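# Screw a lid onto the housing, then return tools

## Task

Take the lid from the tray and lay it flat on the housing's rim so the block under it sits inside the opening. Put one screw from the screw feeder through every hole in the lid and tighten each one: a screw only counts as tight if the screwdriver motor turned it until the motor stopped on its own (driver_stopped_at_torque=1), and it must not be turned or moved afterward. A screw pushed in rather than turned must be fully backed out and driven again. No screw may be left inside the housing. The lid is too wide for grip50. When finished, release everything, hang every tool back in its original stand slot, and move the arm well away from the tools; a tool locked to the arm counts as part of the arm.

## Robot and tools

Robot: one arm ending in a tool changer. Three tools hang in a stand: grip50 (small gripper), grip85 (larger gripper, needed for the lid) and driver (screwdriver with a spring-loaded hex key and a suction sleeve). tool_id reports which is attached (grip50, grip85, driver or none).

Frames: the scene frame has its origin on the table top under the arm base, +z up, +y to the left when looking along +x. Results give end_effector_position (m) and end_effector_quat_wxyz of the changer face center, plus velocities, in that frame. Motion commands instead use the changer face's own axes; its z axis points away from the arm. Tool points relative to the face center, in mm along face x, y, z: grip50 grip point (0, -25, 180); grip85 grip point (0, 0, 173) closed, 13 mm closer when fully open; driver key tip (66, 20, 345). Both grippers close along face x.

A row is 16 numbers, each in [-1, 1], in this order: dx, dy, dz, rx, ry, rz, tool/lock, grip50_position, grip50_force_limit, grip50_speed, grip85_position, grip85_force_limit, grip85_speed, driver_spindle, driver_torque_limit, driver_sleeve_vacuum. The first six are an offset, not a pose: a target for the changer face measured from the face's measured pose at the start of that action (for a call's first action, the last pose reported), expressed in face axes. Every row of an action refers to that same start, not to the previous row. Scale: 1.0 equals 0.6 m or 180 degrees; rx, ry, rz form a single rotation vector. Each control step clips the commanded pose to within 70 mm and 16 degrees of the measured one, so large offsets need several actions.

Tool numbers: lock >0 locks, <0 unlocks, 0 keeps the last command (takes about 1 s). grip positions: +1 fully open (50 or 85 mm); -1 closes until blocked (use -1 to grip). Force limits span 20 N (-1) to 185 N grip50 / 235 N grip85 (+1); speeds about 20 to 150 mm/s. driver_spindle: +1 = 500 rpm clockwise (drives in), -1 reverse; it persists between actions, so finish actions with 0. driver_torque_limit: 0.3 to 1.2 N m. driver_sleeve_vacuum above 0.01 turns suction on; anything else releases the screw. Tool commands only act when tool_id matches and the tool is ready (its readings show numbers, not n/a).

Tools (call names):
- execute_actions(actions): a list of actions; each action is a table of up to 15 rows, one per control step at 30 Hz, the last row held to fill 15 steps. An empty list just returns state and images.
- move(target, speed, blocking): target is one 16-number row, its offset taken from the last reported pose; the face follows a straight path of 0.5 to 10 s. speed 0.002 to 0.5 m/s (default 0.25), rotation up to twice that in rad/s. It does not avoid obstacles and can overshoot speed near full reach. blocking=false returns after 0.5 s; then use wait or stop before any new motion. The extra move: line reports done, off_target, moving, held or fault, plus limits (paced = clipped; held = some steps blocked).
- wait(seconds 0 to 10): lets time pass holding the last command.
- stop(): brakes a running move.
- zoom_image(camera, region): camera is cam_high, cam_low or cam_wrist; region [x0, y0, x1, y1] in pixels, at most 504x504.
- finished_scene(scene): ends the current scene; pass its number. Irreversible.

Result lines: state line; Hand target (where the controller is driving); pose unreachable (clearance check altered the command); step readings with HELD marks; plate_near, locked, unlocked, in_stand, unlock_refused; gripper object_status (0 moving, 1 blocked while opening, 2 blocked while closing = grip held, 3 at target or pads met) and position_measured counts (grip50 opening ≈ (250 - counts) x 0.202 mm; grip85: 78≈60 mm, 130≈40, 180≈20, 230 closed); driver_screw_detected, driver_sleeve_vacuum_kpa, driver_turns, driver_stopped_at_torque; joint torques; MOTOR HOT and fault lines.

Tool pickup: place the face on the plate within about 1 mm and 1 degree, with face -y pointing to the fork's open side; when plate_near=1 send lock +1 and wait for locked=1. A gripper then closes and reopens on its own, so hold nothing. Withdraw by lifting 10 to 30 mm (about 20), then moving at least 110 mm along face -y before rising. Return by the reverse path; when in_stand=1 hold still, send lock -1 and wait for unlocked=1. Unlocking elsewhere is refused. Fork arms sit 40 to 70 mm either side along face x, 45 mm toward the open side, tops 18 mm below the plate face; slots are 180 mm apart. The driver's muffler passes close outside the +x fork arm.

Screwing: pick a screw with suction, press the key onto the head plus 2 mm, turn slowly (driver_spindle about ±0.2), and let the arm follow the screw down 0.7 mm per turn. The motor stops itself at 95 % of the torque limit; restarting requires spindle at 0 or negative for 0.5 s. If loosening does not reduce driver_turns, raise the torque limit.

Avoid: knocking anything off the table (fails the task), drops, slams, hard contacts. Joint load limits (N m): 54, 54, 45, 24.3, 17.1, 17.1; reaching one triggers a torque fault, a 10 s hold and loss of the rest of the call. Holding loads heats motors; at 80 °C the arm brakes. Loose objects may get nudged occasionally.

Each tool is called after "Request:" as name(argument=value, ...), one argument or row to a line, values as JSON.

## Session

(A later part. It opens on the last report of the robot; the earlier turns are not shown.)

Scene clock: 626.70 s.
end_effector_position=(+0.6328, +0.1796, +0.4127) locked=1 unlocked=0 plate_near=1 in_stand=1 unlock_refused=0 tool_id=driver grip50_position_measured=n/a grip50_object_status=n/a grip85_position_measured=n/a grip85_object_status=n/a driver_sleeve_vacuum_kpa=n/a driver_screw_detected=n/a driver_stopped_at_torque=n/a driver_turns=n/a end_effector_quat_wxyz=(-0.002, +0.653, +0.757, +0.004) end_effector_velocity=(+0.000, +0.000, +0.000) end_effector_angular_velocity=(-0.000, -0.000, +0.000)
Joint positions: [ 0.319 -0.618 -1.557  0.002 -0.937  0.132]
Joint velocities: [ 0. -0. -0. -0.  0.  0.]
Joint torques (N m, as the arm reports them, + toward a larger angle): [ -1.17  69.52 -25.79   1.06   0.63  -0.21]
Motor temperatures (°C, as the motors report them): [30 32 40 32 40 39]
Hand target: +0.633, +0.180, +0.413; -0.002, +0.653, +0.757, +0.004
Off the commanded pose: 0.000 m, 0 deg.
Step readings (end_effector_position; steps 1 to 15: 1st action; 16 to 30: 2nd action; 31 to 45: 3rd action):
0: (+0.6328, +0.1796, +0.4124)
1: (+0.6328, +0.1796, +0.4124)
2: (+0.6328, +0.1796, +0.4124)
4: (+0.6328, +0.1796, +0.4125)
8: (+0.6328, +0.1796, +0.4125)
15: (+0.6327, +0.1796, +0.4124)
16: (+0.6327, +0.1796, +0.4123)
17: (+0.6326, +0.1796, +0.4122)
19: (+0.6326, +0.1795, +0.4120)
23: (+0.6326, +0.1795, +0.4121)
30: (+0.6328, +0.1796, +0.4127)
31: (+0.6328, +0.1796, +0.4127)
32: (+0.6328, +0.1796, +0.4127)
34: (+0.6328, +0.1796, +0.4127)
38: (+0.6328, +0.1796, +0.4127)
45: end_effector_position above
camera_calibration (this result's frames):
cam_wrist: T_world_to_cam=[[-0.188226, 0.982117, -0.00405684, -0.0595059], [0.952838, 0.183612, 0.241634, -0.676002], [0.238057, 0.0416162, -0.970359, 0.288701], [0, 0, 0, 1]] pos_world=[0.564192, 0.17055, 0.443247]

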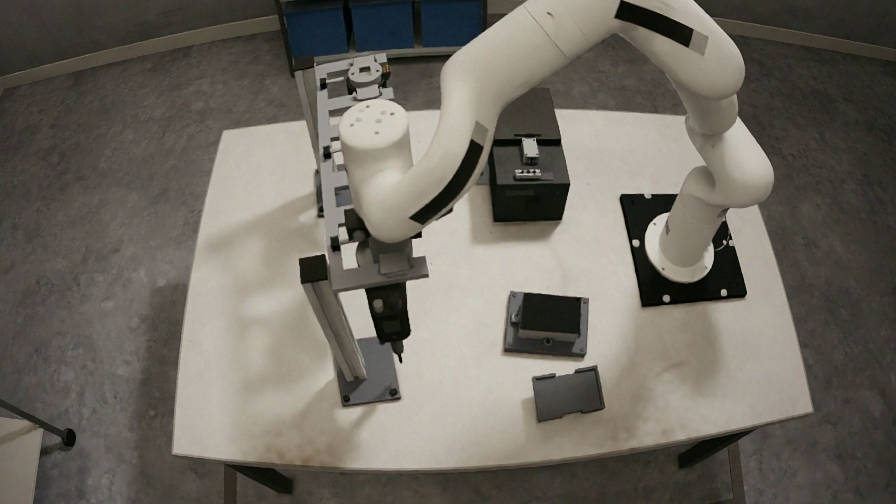

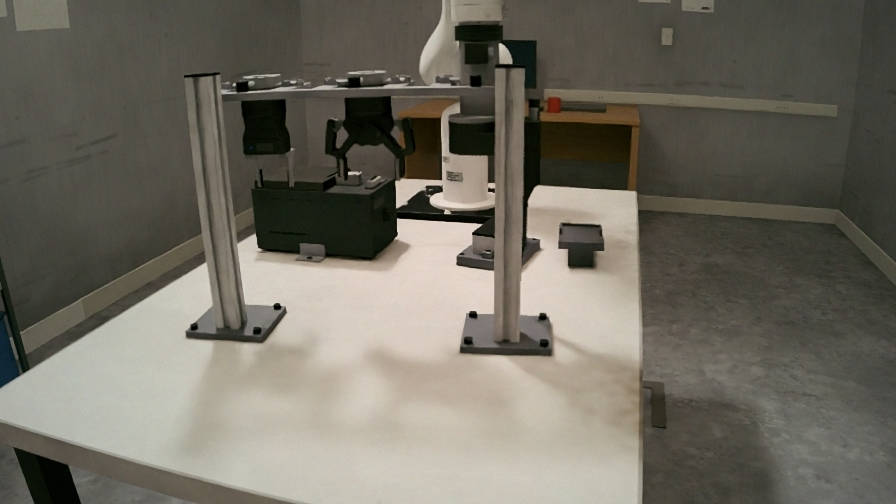

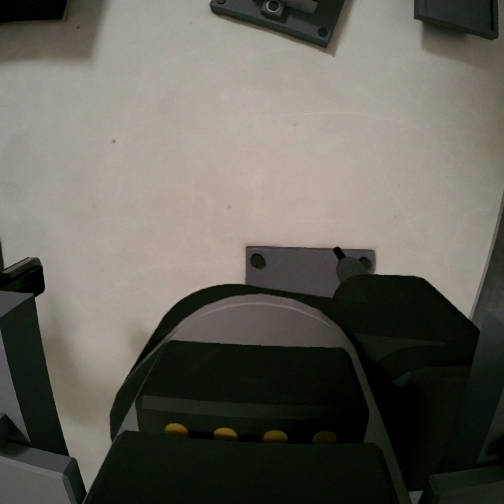

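Request:
execute_actions(
  actions=[
    [[0,0,-0.004,0,0,0,0,0,0,0,0,0,0,0,0,-1],[0,0,-0.009,0,0,0,0,0,0,0,0,0,0,0,0,-1],[0,0,-0.014,0,0,0,0,0,0,0,0,0,0,0,0,-1],[0,0,-0.019,0,0,0,0,0,0,0,0,0,0,0,0,-1],[0,0,-0.024,0,0,0,0,0,0,0,0,0,0,0,0,-1],[0,0,-0.028,0,0,0,0,0,0,0,0,0,0,0,0,-1],[0,0,-0.031,0,0,0,0,0,0,0,0,0,0,0,0,-1],[0,0,-0.0335,0,0,0,0,0,0,0,0,0,0,0,0,-1]],
  ],
)

Scene clock: 637.07 s.
end_effector_position=(+0.6327, +0.1794, +0.4326) locked=1 unlocked=0 plate_near=1 in_stand=0 unlock_refused=0 tool_id=driver grip50_position_measured=n/a grip50_object_status=n/a grip85_position_measured=n/a grip85_object_status=n/a driver_sleeve_vacuum_kpa=0 driver_screw_detected=0 driver_stopped_at_torque=0 driver_turns=0.00 end_effector_quat_wxyz=(-0.002, +0.653, +0.757, +0.004) end_effector_velocity=(-0.002, -0.000, -0.003) end_effector_angular_velocity=(-0.005, +0.016, +0.001)
Joint positions: [ 0.319 -0.603 -1.58   0.002 -0.975  0.132]
Joint velocities: [ 0.    -0.004  0.001 -0.001 -0.012 -0.   ]
Joint torques (N m, as the arm reports them, + toward a larger angle): [ -1.61  70.17 -26.26   1.11   0.62  -0.31]
Motor temperatures (°C, as the motors report them): [30 32 40 32 39 39]
Hand target: +0.633, +0.179, +0.433; -0.002, +0.653, +0.757, +0.004
Off the commanded pose: 0.000 m, 0 deg.
Step readings (end_effector_position):
0: (+0.6328, +0.1796, +0.4127)
1: (+0.6328, +0.1796, +0.4127)
2: (+0.6327, +0.1796, +0.4129)
4: (+0.6325, +0.1795, +0.4151)
8: (+0.6328, +0.1795, +0.4257)
15: end_effector_position above
camera_calibration (this result's frames):
cam_wrist: T_world_to_cam=[[-0.188282, 0.982107, -0.00401523, -0.0592817], [0.952818, 0.183655, 0.241679, -0.680729], [0.238092, 0.041678, -0.970348, 0.307986], [0, 0, 0, 1]] pos_world=[0.56412, 0.170404, 0.463133]

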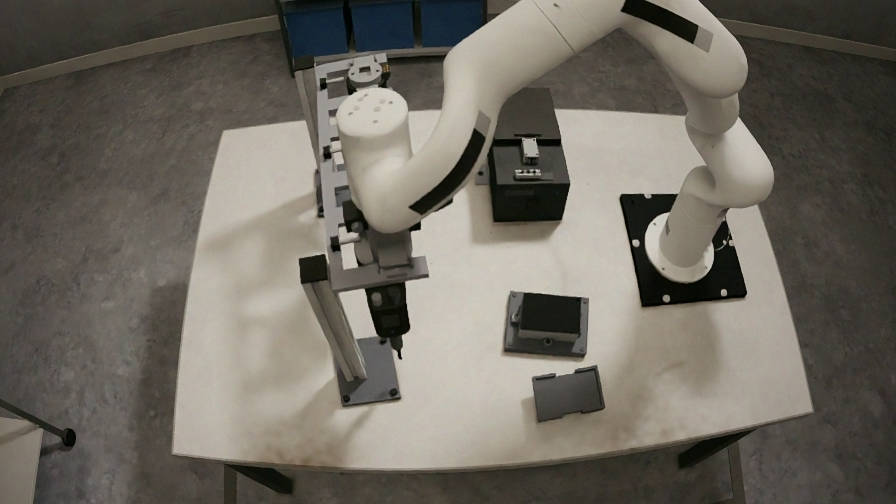

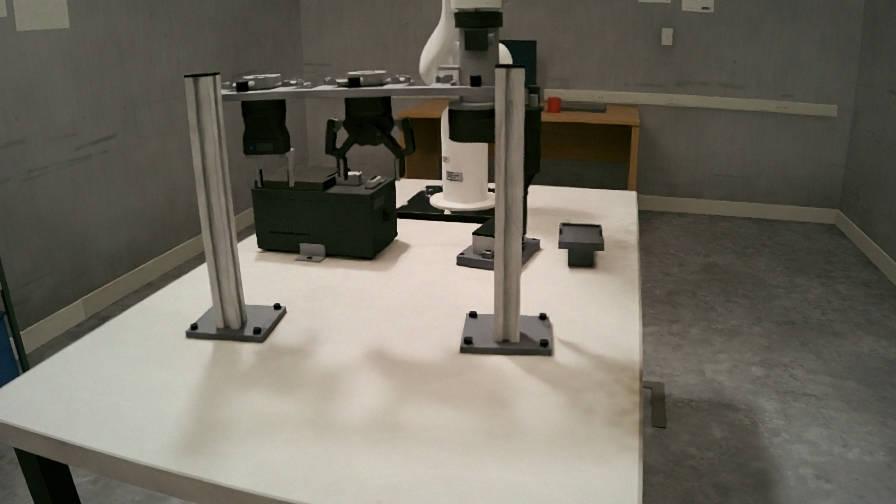

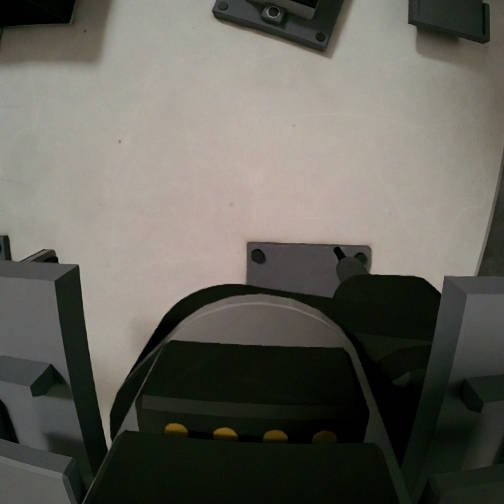

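Move out in −y by 127 mm.

Request:
move(
  target=[0,-0.212,0,0,0,0,0,0,0,0,0,0,0,0,0,-1],
  speed=0.08,
)

Scene clock: 644.40 s.
end_effector_position=(+0.5070, +0.1611, +0.4322) locked=1 unlocked=0 plate_near=1 in_stand=0 unlock_refused=0 tool_id=driver grip50_position_measured=n/a grip50_object_status=n/a grip85_position_measured=n/a grip85_object_status=n/a driver_sleeve_vacuum_kpa=0 driver_screw_detected=0 driver_stopped_at_torque=0 driver_turns=0.00 end_effector_quat_wxyz=(-0.002, +0.654, +0.757, +0.004) end_effector_velocity=(-0.001, +0.000, -0.001) end_effector_angular_velocity=(+0.000, -0.000, +0.001)
Joint positions: [ 0.351 -0.293 -1.148  0.002 -0.852  0.164]
Joint velocities: [ 0.001  0.002  0.005 -0.     0.003  0.   ]
Joint torques (N m, as the arm reports them, + toward a larger angle): [ -1.05  49.96 -25.7    0.71   0.49  -0.25]
Motor temperatures (°C, as the motors report them): [30 32 40 32 39 39]
Hand target: +0.507, +0.161, +0.432; -0.002, +0.654, +0.757, +0.004
Off the commanded pose: 0.000 m, 0 deg.
move: done
camera_calibration (this result's frames):
cam_wrist: T_world_to_cam=[[-0.188067, 0.982148, -0.00404926, -0.0650279], [0.952771, 0.18344, 0.242026, -0.557616], [0.238448, 0.0416592, -0.970261, 0.338068], [0, 0, 0, 1]] pos_world=[0.438439, 0.152072, 0.462709]

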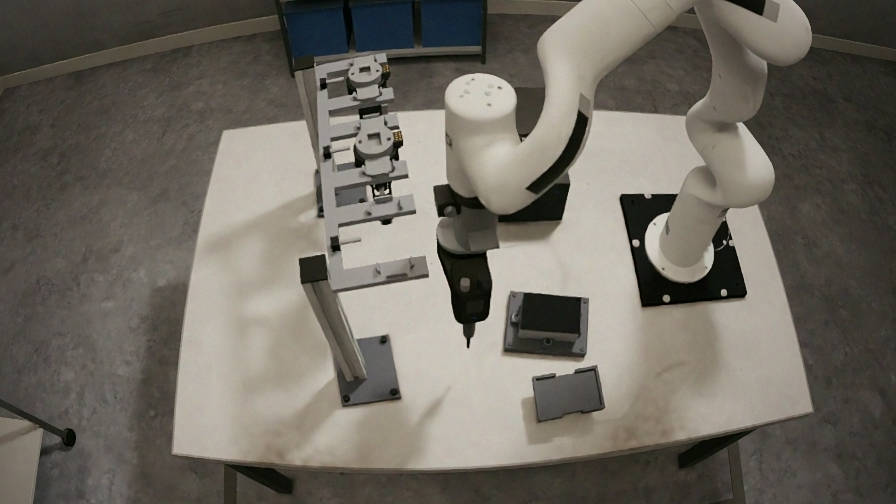

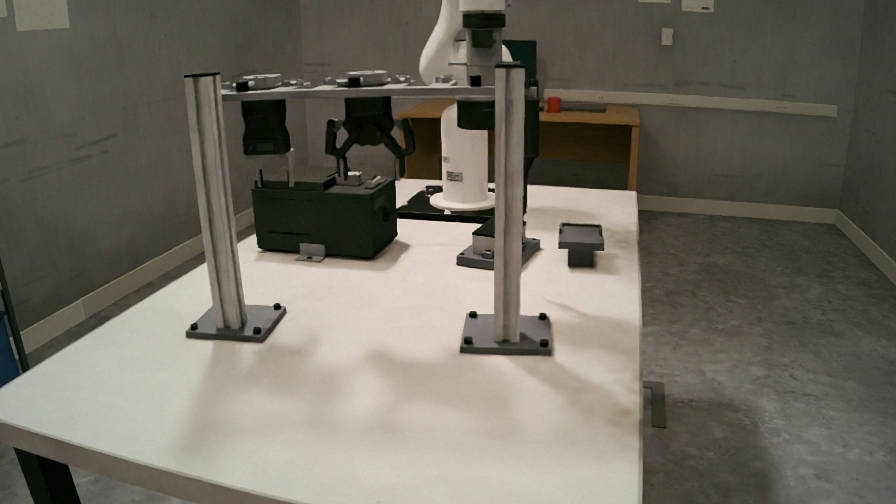

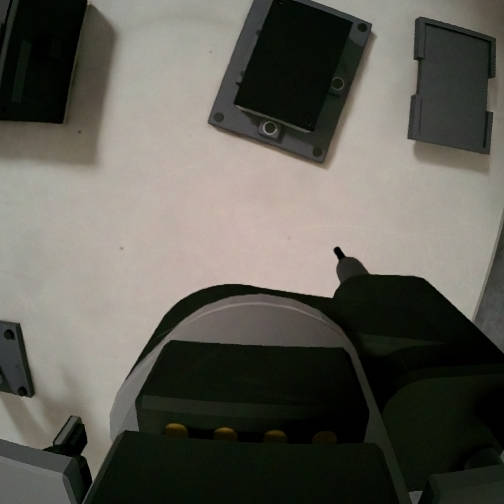

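Request:
zoom_image(
  camera="cam_high",
  region=[480,80,600,230],
)

Request:
zoom_image(
  camera="cam_high",
  region=[490,280,610,370],
)

Region (480, 80, 600, 230) of cam_high's 896x504 image, scaled by 3.360, with more detail than that image has; it fills the left 403 columns of this view, and the rest is white.

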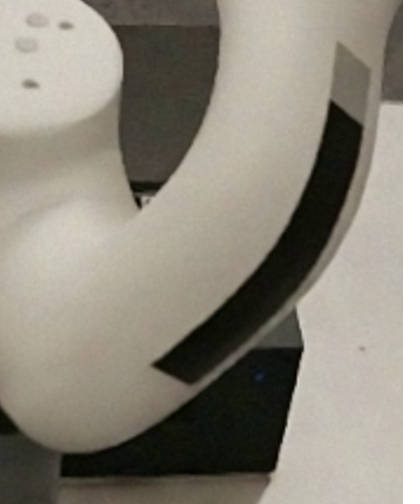

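Region (490, 280, 610, 370) of cam_high's 896x504 image, scaled by 4.200, with more detail than that image has; it fills the top 378 rows of this view, and the rest is white.

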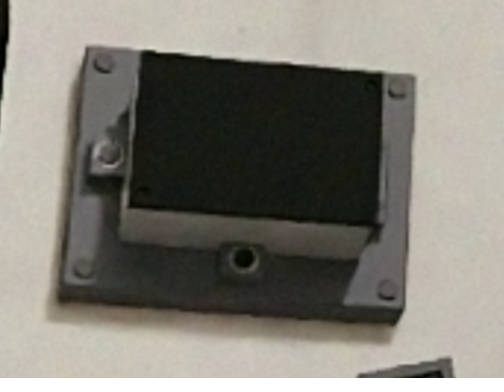

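Request:
move(
  target=[-0.5027,-0.328,-0.1967,0,0,0.0464,0,0,0,0,0,0,0,0,0,-1],
  speed=0.2,
)

Scene clock: 680.33 s.
end_effector_position=(+0.3558, -0.1664, +0.5473) locked=1 unlocked=0 plate_near=1 in_stand=0 unlock_refused=0 tool_id=driver grip50_position_measured=n/a grip50_object_status=n/a grip85_position_measured=n/a grip85_object_status=n/a driver_sleeve_vacuum_kpa=0 driver_screw_detected=0 driver_stopped_at_torque=0 driver_turns=0.00 end_effector_quat_wxyz=(-0.001, +0.707, +0.707, +0.004) end_effector_velocity=(-0.001, -0.001, +0.000) end_effector_angular_velocity=(+0.001, +0.002, -0.000)
Joint positions: [-0.391  0.144 -0.952  0.004 -1.094 -0.434]
Joint velocities: [-0.004 -0.    -0.001  0.    -0.003 -0.004]
Joint torques (N m, as the arm reports them, + toward a larger angle): [ -1.16  25.72 -26.45   1.08  -0.05  -0.34]
Motor temperatures (°C, as the motors report them): [30 32 41 32 39 39]
Hand target: +0.356, -0.167, +0.547; -0.001, +0.707, +0.707, +0.004
Off the commanded pose: 0.001 m, 0 deg.
move: done
camera_calibration (this result's frames):
cam_wrist: T_world_to_cam=[[-0.0440067, 0.999023, -0.00414733, 0.180255], [0.969406, 0.0437048, 0.241542, -0.41018], [0.241487, 0.00660902, -0.970382, 0.492667], [0, 0, 0, 1]] pos_world=[0.286591, -0.165408, 0.577898]

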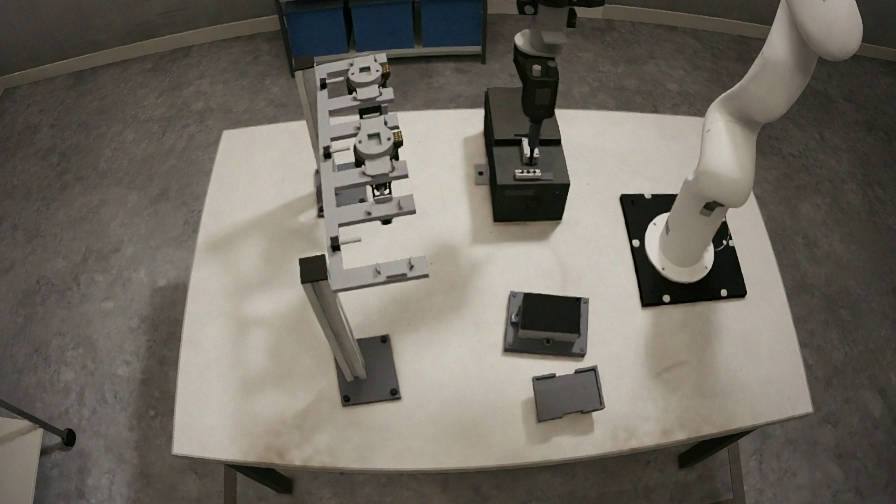

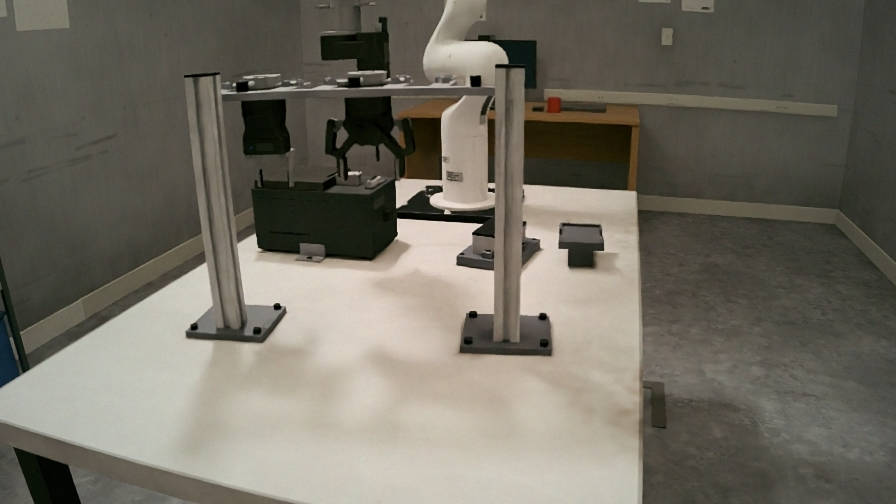

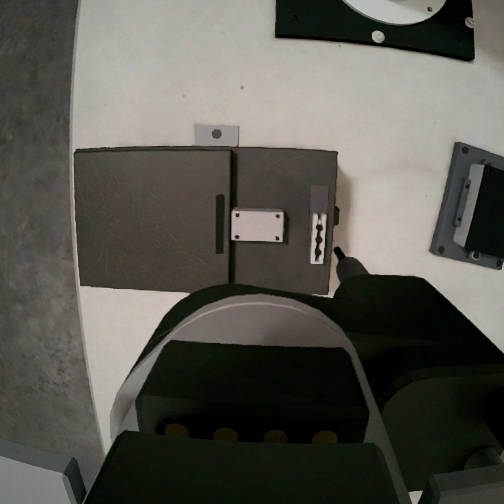

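Request:
zoom_image(
  camera="cam_wrist",
  region=[295,175,375,285],
)

Region (295, 175, 375, 285) of cam_wrist's 504x504 image, scaled by 4.582, with more detail than that image has; it fills the left 367 columns of this view, and the rest is white.

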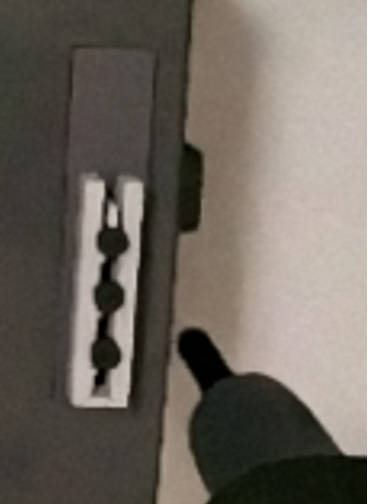

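Request:
move(
  target=[-0.020,0.018,0.034,0,0,0,0,0,0,0,0,0,0,0,0,-1],
  speed=0.05,
)

Request:
zoom_image(
  camera="cam_wrist",
  region=[295,205,375,285],
)

Scene clock: 706.20 s.
end_effector_position=(+0.3666, -0.1782, +0.5270) locked=1 unlocked=0 plate_near=1 in_stand=0 unlock_refused=0 tool_id=driver grip50_position_measured=n/a grip50_object_status=n/a grip85_position_measured=n/a grip85_object_status=n/a driver_sleeve_vacuum_kpa=0 driver_screw_detected=0 driver_stopped_at_torque=0 driver_turns=0.00 end_effector_quat_wxyz=(-0.001, +0.707, +0.707, +0.004) end_effector_velocity=(+0.000, -0.001, +0.000) end_effector_angular_velocity=(-0.000, -0.001, -0.001)
Joint positions: [-0.407  0.096 -0.949  0.004 -1.043 -0.45 ]
Joint velocities: [-0.002 -0.001 -0.001  0.001  0.001 -0.001]
Joint torques (N m, as the arm reports them, + toward a larger angle): [ -0.82  28.81 -25.72   1.08  -0.15  -0.32]
Motor temperatures (°C, as the motors report them): [30 32 42 32 39 39]
Hand target: +0.367, -0.178, +0.527; -0.001, +0.707, +0.707, +0.004
Off the commanded pose: 0.000 m, 0 deg.
move: done
camera_calibration (this result's frames):
cam_wrist: T_world_to_cam=[[-0.043941, 0.999025, -0.00424762, 0.192497], [0.969391, 0.0436648, 0.241609, -0.415266], [0.241559, 0.00649893, -0.970364, 0.470349], [0, 0, 0, 1]] pos_world=[0.297397, -0.177234, 0.55756]

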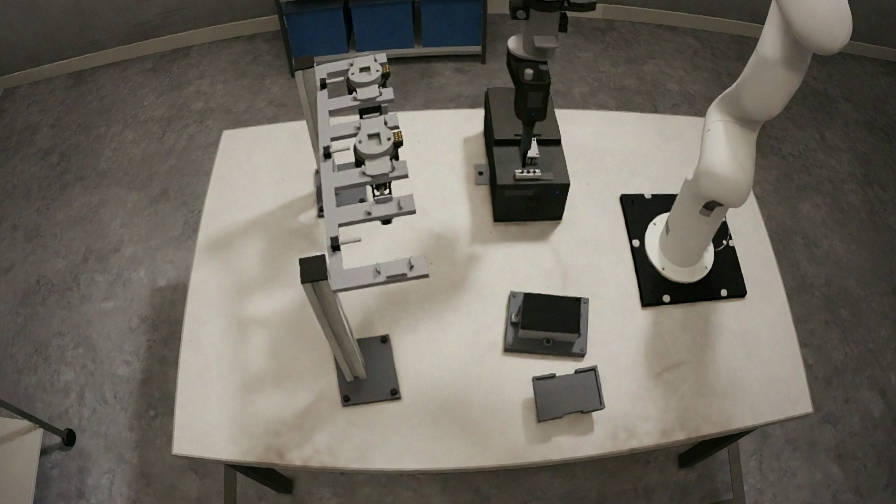

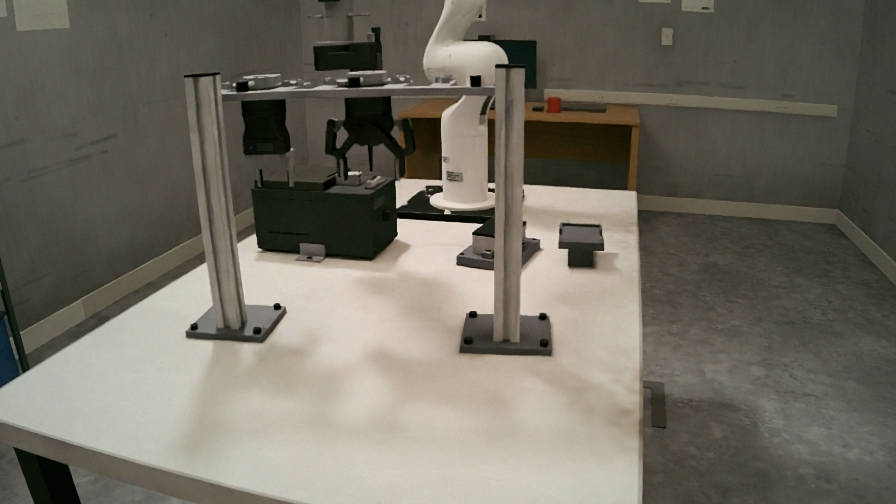

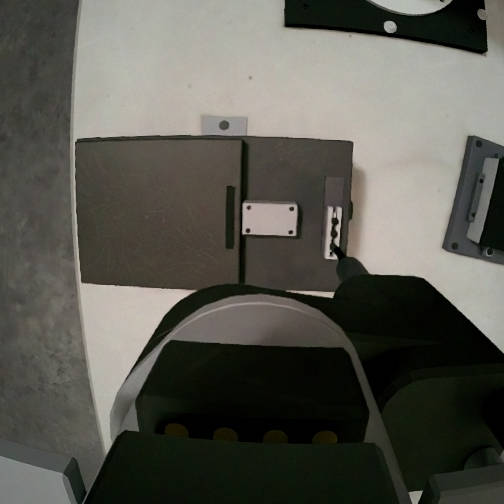

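Region (295, 205, 375, 285) of cam_wrist's 504x504 image, scaled by 6.300, with more detail than that image has.

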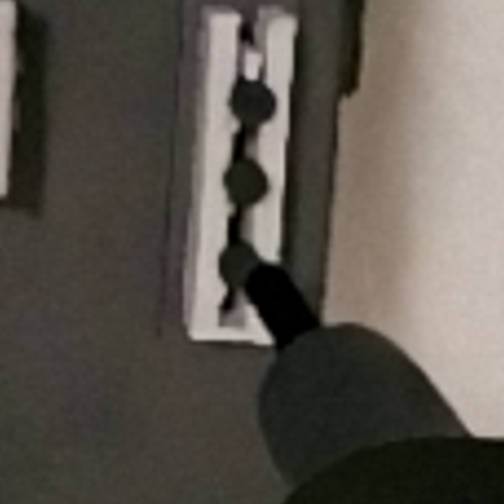

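Request:
execute_actions(
  actions=[
    [[-0.0005,-0.0003,0.003,0,0,0,0,0,0,0,0,0,0,0,0,-1],[-0.001,-0.0006,0.006,0,0,0,0,0,0,0,0,0,0,0,0,-1],[-0.0015,-0.0008,0.009,0,0,0,0,0,0,0,0,0,0,0,0,-1],[-0.0015,-0.0008,0.012,0,0,0,0,0,0,0,0,0,0,0,0,-1],[-0.0015,-0.0008,0.015,0,0,0,0,0,0,0,0,0,0,0,0,-1]],
  ],
)

Request:
zoom_image(
  camera="cam_wrist",
  region=[295,205,375,285],
)

Request:
zoom_image(
  camera="cam_high",
  region=[495,130,575,200],
)

Scene clock: 724.77 s.
end_effector_position=(+0.3661, -0.1791, +0.5181) locked=1 unlocked=0 plate_near=1 in_stand=0 unlock_refused=0 tool_id=driver grip50_position_measured=n/a grip50_object_status=n/a grip85_position_measured=n/a grip85_object_status=n/a driver_sleeve_vacuum_kpa=0 driver_screw_detected=0 driver_stopped_at_torque=0 driver_turns=0.00 end_effector_quat_wxyz=(-0.001, +0.707, +0.707, +0.004) end_effector_velocity=(+0.000, +0.000, -0.001) end_effector_angular_velocity=(-0.001, -0.001, +0.001)
Joint positions: [-0.409  0.092 -0.933  0.004 -1.022 -0.452]
Joint velocities: [ 0.001 -0.     0.001 -0.001  0.003  0.   ]
Joint torques (N m, as the arm reports them, + toward a larger angle): [ -1.82  28.53 -26.09   0.84  -0.1   -0.27]
Motor temperatures (°C, as the motors report them): [30 31 42 32 39 39]
Hand target: +0.366, -0.179, +0.518; -0.001, +0.707, +0.707, +0.004
Off the commanded pose: 0.000 m, 0 deg.
Step readings (end_effector_position):
0: (+0.3666, -0.1783, +0.5269)
1: (+0.3666, -0.1783, +0.5269)
2: (+0.3666, -0.1783, +0.5267)
4: (+0.3665, -0.1786, +0.5251)
8: (+0.3660, -0.1790, +0.5193)
15: end_effector_position above
camera_calibration (this result's frames):
cam_wrist: T_world_to_cam=[[-0.0439043, 0.999026, -0.00434384, 0.193325], [0.969356, 0.0436516, 0.241752, -0.412726], [0.241706, 0.00640322, -0.970328, 0.461733], [0, 0, 0, 1]] pos_world=[0.296963, -0.178077, 0.54865]

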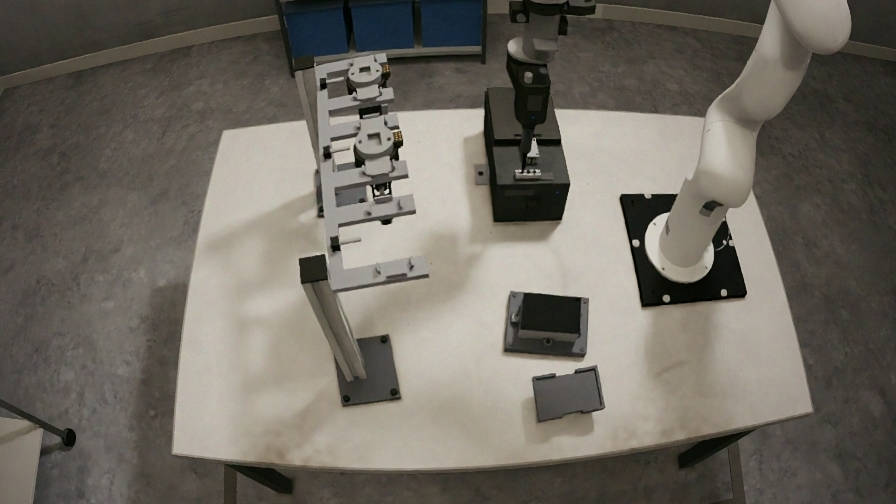

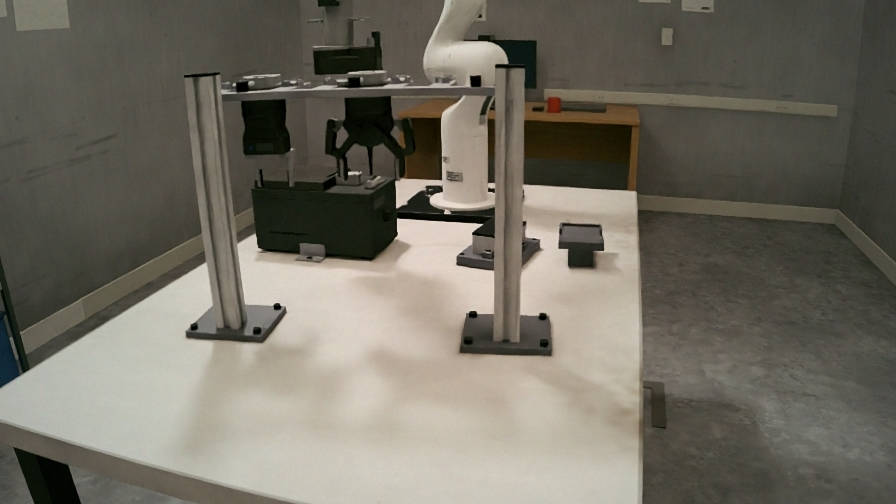

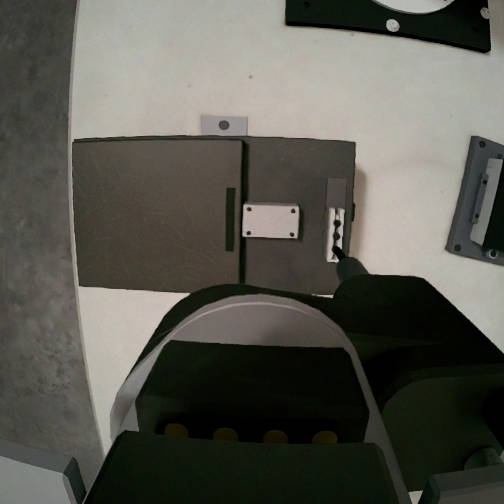

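Region (295, 205, 375, 285) of cam_wrist's 504x504 image, scaled by 6.300, with more detail than that image has.

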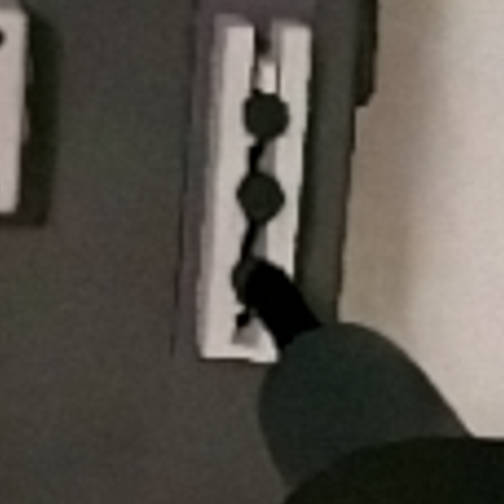

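Region (495, 130, 575, 200) of cam_high's 896x504 image, scaled by 6.300, with more detail than that image has; it fills the top 441 rows of this view, and the rest is white.

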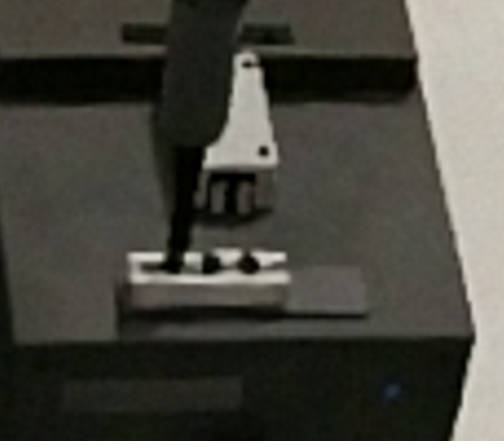

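Request:
execute_actions(
  actions=[
    [[0,0,0.002,0,0,0,0,0,0,0,0,0,0,0,0,1],[0,0,0.004,0,0,0,0,0,0,0,0,0,0,0,0,1],[0,0,0.006,0,0,0,0,0,0,0,0,0,0,0,0,1],[0,0,0.008,0,0,0,0,0,0,0,0,0,0,0,0,1],[0,0,0.0095,0,0,0,0,0,0,0,0,0,0,0,0,1]],
    [[0,0,0.0015,0,0,0,0,0,0,0,0,0,0,0.1,-1,1],[0,0,0.003,0,0,0,0,0,0,0,0,0,0,0.1,-1,1],[0,0,0.0045,0,0,0,0,0,0,0,0,0,0,0.1,-1,1]],
    [[0,0,0,0,0,0,0,0,0,0,0,0,0,0.1,-1,1]],
    [[0,0,0,0,0,0,0,0,0,0,0,0,0,0,-1,1]],
  ],
)

Scene clock: 737.40 s.
end_effector_position=(+0.3662, -0.1790, +0.5100) locked=1 unlocked=0 plate_near=1 in_stand=0 unlock_refused=0 tool_id=driver grip50_position_measured=n/a grip50_object_status=n/a grip85_position_measured=n/a grip85_object_status=n/a driver_sleeve_vacuum_kpa=14 driver_screw_detected=0 driver_stopped_at_torque=0 driver_turns=0.82 end_effector_quat_wxyz=(-0.001, +0.707, +0.707, +0.004) end_effector_velocity=(-0.000, +0.000, +0.000) end_effector_angular_velocity=(-0.000, -0.001, -0.000)
Joint positions: [-0.409  0.087 -0.919  0.004 -1.003 -0.452]
Joint velocities: [-0.     0.001  0.001  0.     0.001 -0.   ]
Joint torques (N m, as the arm reports them, + toward a larger angle): [ -2.15  26.3  -23.86   0.64  -0.2   -0.23]
Motor temperatures (°C, as the motors report them): [30 31 42 32 39 39]
Hand target: +0.366, -0.179, +0.510; -0.001, +0.707, +0.707, +0.004
Off the commanded pose: 0.000 m, 0 deg.
Step readings (end_effector_position; steps 1 to 15: 1st action; 16 to 30: 2nd action; 31 to 45: 3rd action; 46 to 60: 4th action):
0: (+0.3661, -0.1791, +0.5180)
1: (+0.3661, -0.1791, +0.5180)
2: (+0.3661, -0.1791, +0.5179)
4: (+0.3662, -0.1791, +0.5168)
8: (+0.3661, -0.1790, +0.5131)
15: (+0.3662, -0.1790, +0.5126)
16: (+0.3662, -0.1790, +0.5126)
17: (+0.3662, -0.1791, +0.5125)
19: (+0.3663, -0.1791, +0.5117)
23: (+0.3663, -0.1791, +0.5102)
30: (+0.3662, -0.1790, +0.5100)
31: (+0.3662, -0.1790, +0.5100)
32: (+0.3662, -0.1790, +0.5100)
34: (+0.3662, -0.1790, +0.5100)
38: (+0.3662, -0.1790, +0.5100)
45: (+0.3662, -0.1790, +0.5100)
46: (+0.3662, -0.1790, +0.5100)
47: (+0.3662, -0.1790, +0.5100)
49: (+0.3662, -0.1790, +0.5100)
53: (+0.3662, -0.1790, +0.5100)
60: end_effector_position above
camera_calibration (this result's frames):
cam_wrist: T_world_to_cam=[[-0.0438263, 0.999029, -0.00456367, 0.193342], [0.969226, 0.0436257, 0.242278, -0.411091], [0.242242, 0.00619494, -0.970196, 0.453547], [0, 0, 0, 1]] pos_world=[0.297045, -0.17803, 0.54051]

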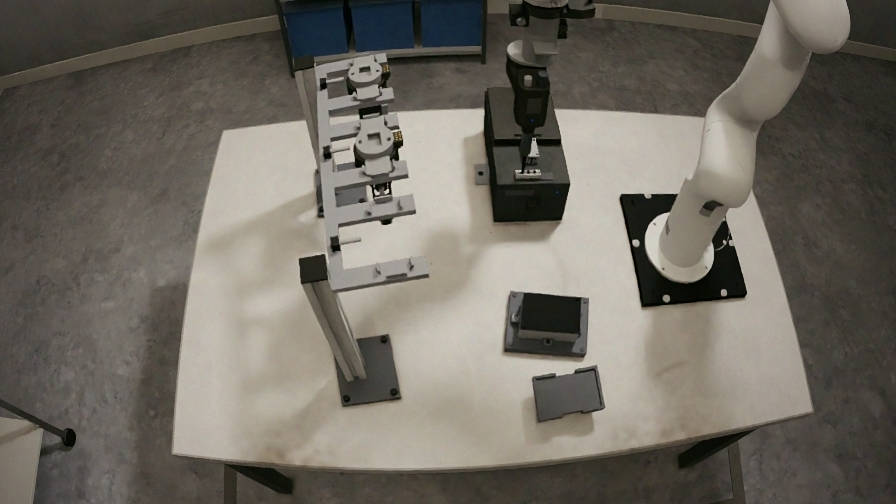

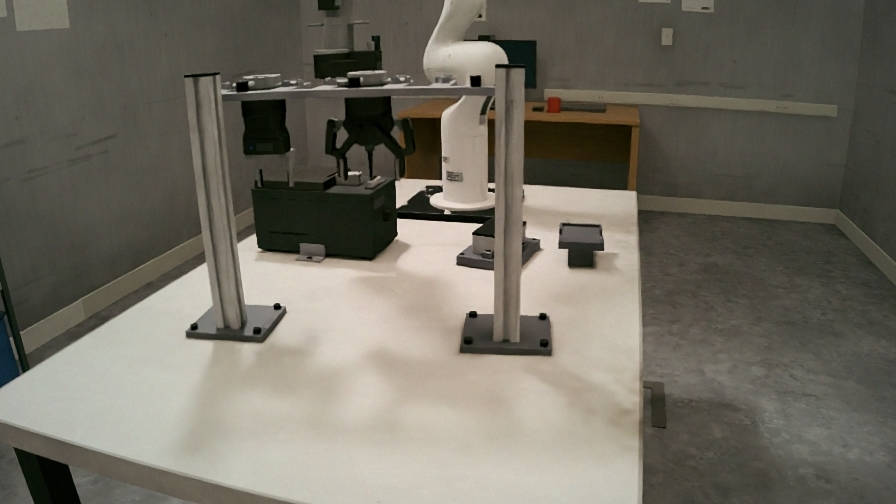

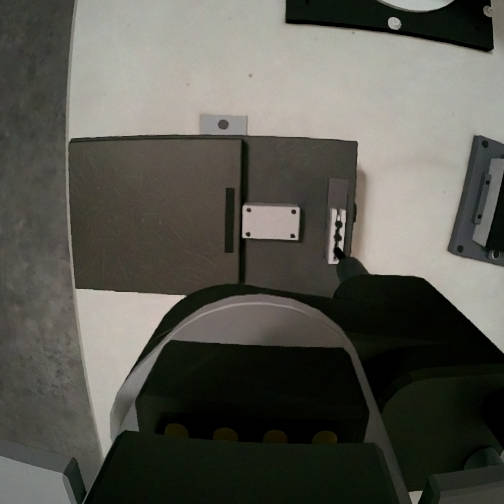

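kPa 14 – nearly there. Go a little lower while spinning.

Request:
execute_actions(
  actions=[
    [[0,0,0.0008,0,0,0,0,0,0,0,0,0,0,0.1,-1,1],[0,0,0.0016,0,0,0,0,0,0,0,0,0,0,0.1,-1,1],[0,0,0.0022,0,0,0,0,0,0,0,0,0,0,0.1,-1,1]],
    [[0,0,0,0,0,0,0,0,0,0,0,0,0,0,-1,1]],
  ],
)

Request:
zoom_image(
  camera="cam_wrist",
  region=[295,205,375,285],
)

Scene clock: 746.47 s.
end_effector_position=(+0.3662, -0.1790, +0.5087) locked=1 unlocked=0 plate_near=1 in_stand=0 unlock_refused=0 tool_id=driver grip50_position_measured=n/a grip50_object_status=n/a grip85_position_measured=n/a grip85_object_status=n/a driver_sleeve_vacuum_kpa=14 driver_screw_detected=0 driver_stopped_at_torque=0 driver_turns=1.23 end_effector_quat_wxyz=(-0.001, +0.707, +0.707, +0.004) end_effector_velocity=(+0.000, -0.000, +0.000) end_effector_angular_velocity=(-0.001, -0.002, -0.001)
Joint positions: [-0.409  0.086 -0.917  0.004 -1.    -0.452]
Joint velocities: [-0.    -0.    -0.     0.001  0.002  0.   ]
Joint torques (N m, as the arm reports them, + toward a larger angle): [ -0.14  25.23 -23.83   1.04  -0.44  -0.31]
Motor temperatures (°C, as the motors report them): [30 31 42 32 39 39]
Hand target: +0.366, -0.179, +0.509; -0.001, +0.707, +0.707, +0.004
Off the commanded pose: 0.000 m, 0 deg.
Step readings (end_effector_position; steps 1 to 15: 1st action; 16 to 30: 2nd action):
0: (+0.3662, -0.1790, +0.5100)
1: (+0.3662, -0.1790, +0.5100)
2: (+0.3662, -0.1790, +0.5099)
4: (+0.3663, -0.1791, +0.5095)
8: (+0.3662, -0.1790, +0.5088)
15: (+0.3662, -0.1790, +0.5087)
16: (+0.3662, -0.1790, +0.5087)
17: (+0.3662, -0.1790, +0.5087)
19: (+0.3662, -0.1790, +0.5087)
23: (+0.3662, -0.1790, +0.5087)
30: end_effector_position above
camera_calibration (this result's frames):
cam_wrist: T_world_to_cam=[[-0.0438173, 0.999029, -0.00459854, 0.193347], [0.96921, 0.0436249, 0.242339, -0.410816], [0.242305, 0.0061617, -0.970181, 0.452256], [0, 0, 0, 1]] pos_world=[0.297056, -0.178024, 0.539216]

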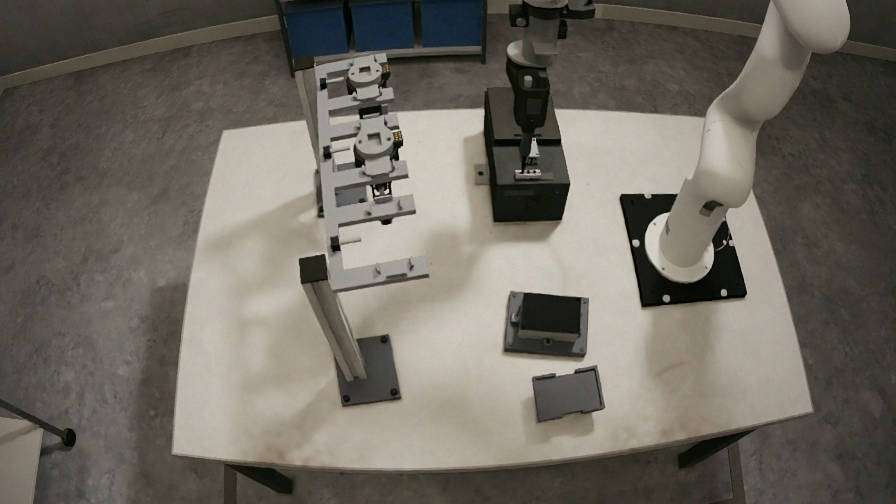

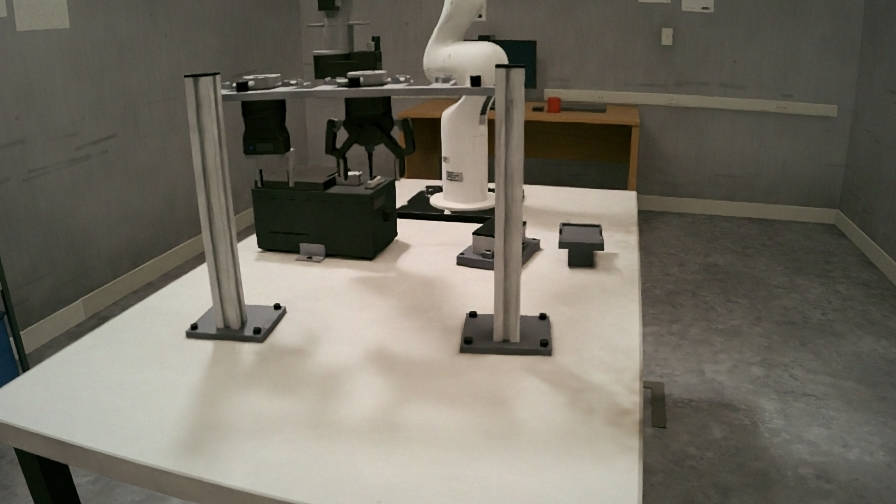

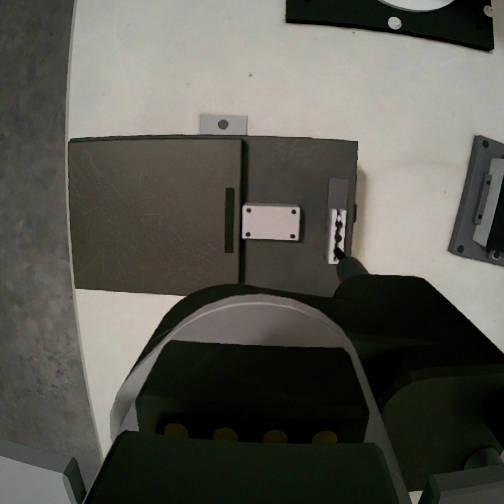

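Region (295, 205, 375, 285) of cam_wrist's 504x504 image, scaled by 6.300, with more detail than that image has.

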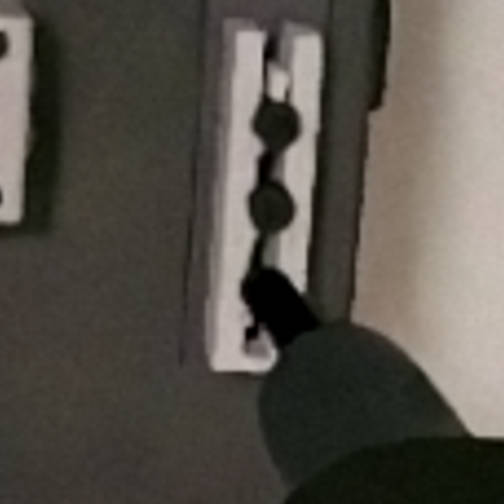

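Request:
zoom_image(
  camera="cam_high",
  region=[505,150,555,190],
)

Request:
zoom_image(
  camera="cam_low",
  region=[345,150,405,200],
)

Region (505, 150, 555, 190) of cam_high's 896x504 image, scaled by 10.080, with more detail than that image has; it fills the top 403 rows of this view, and the rest is white.

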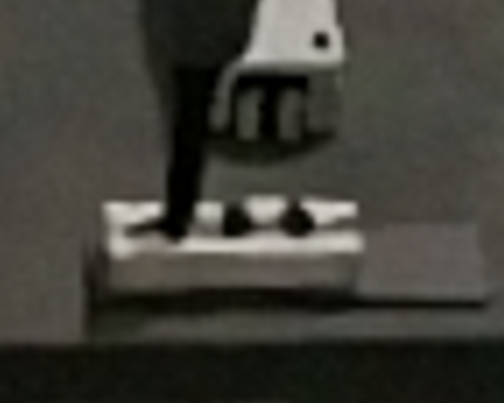

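Region (345, 150, 405, 200) of cam_low's 896x504 image, scaled by 8.400, with more detail than that image has.

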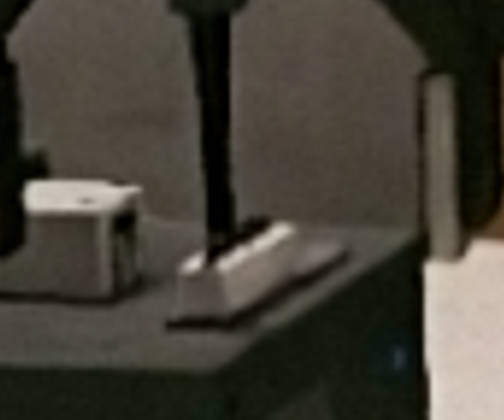

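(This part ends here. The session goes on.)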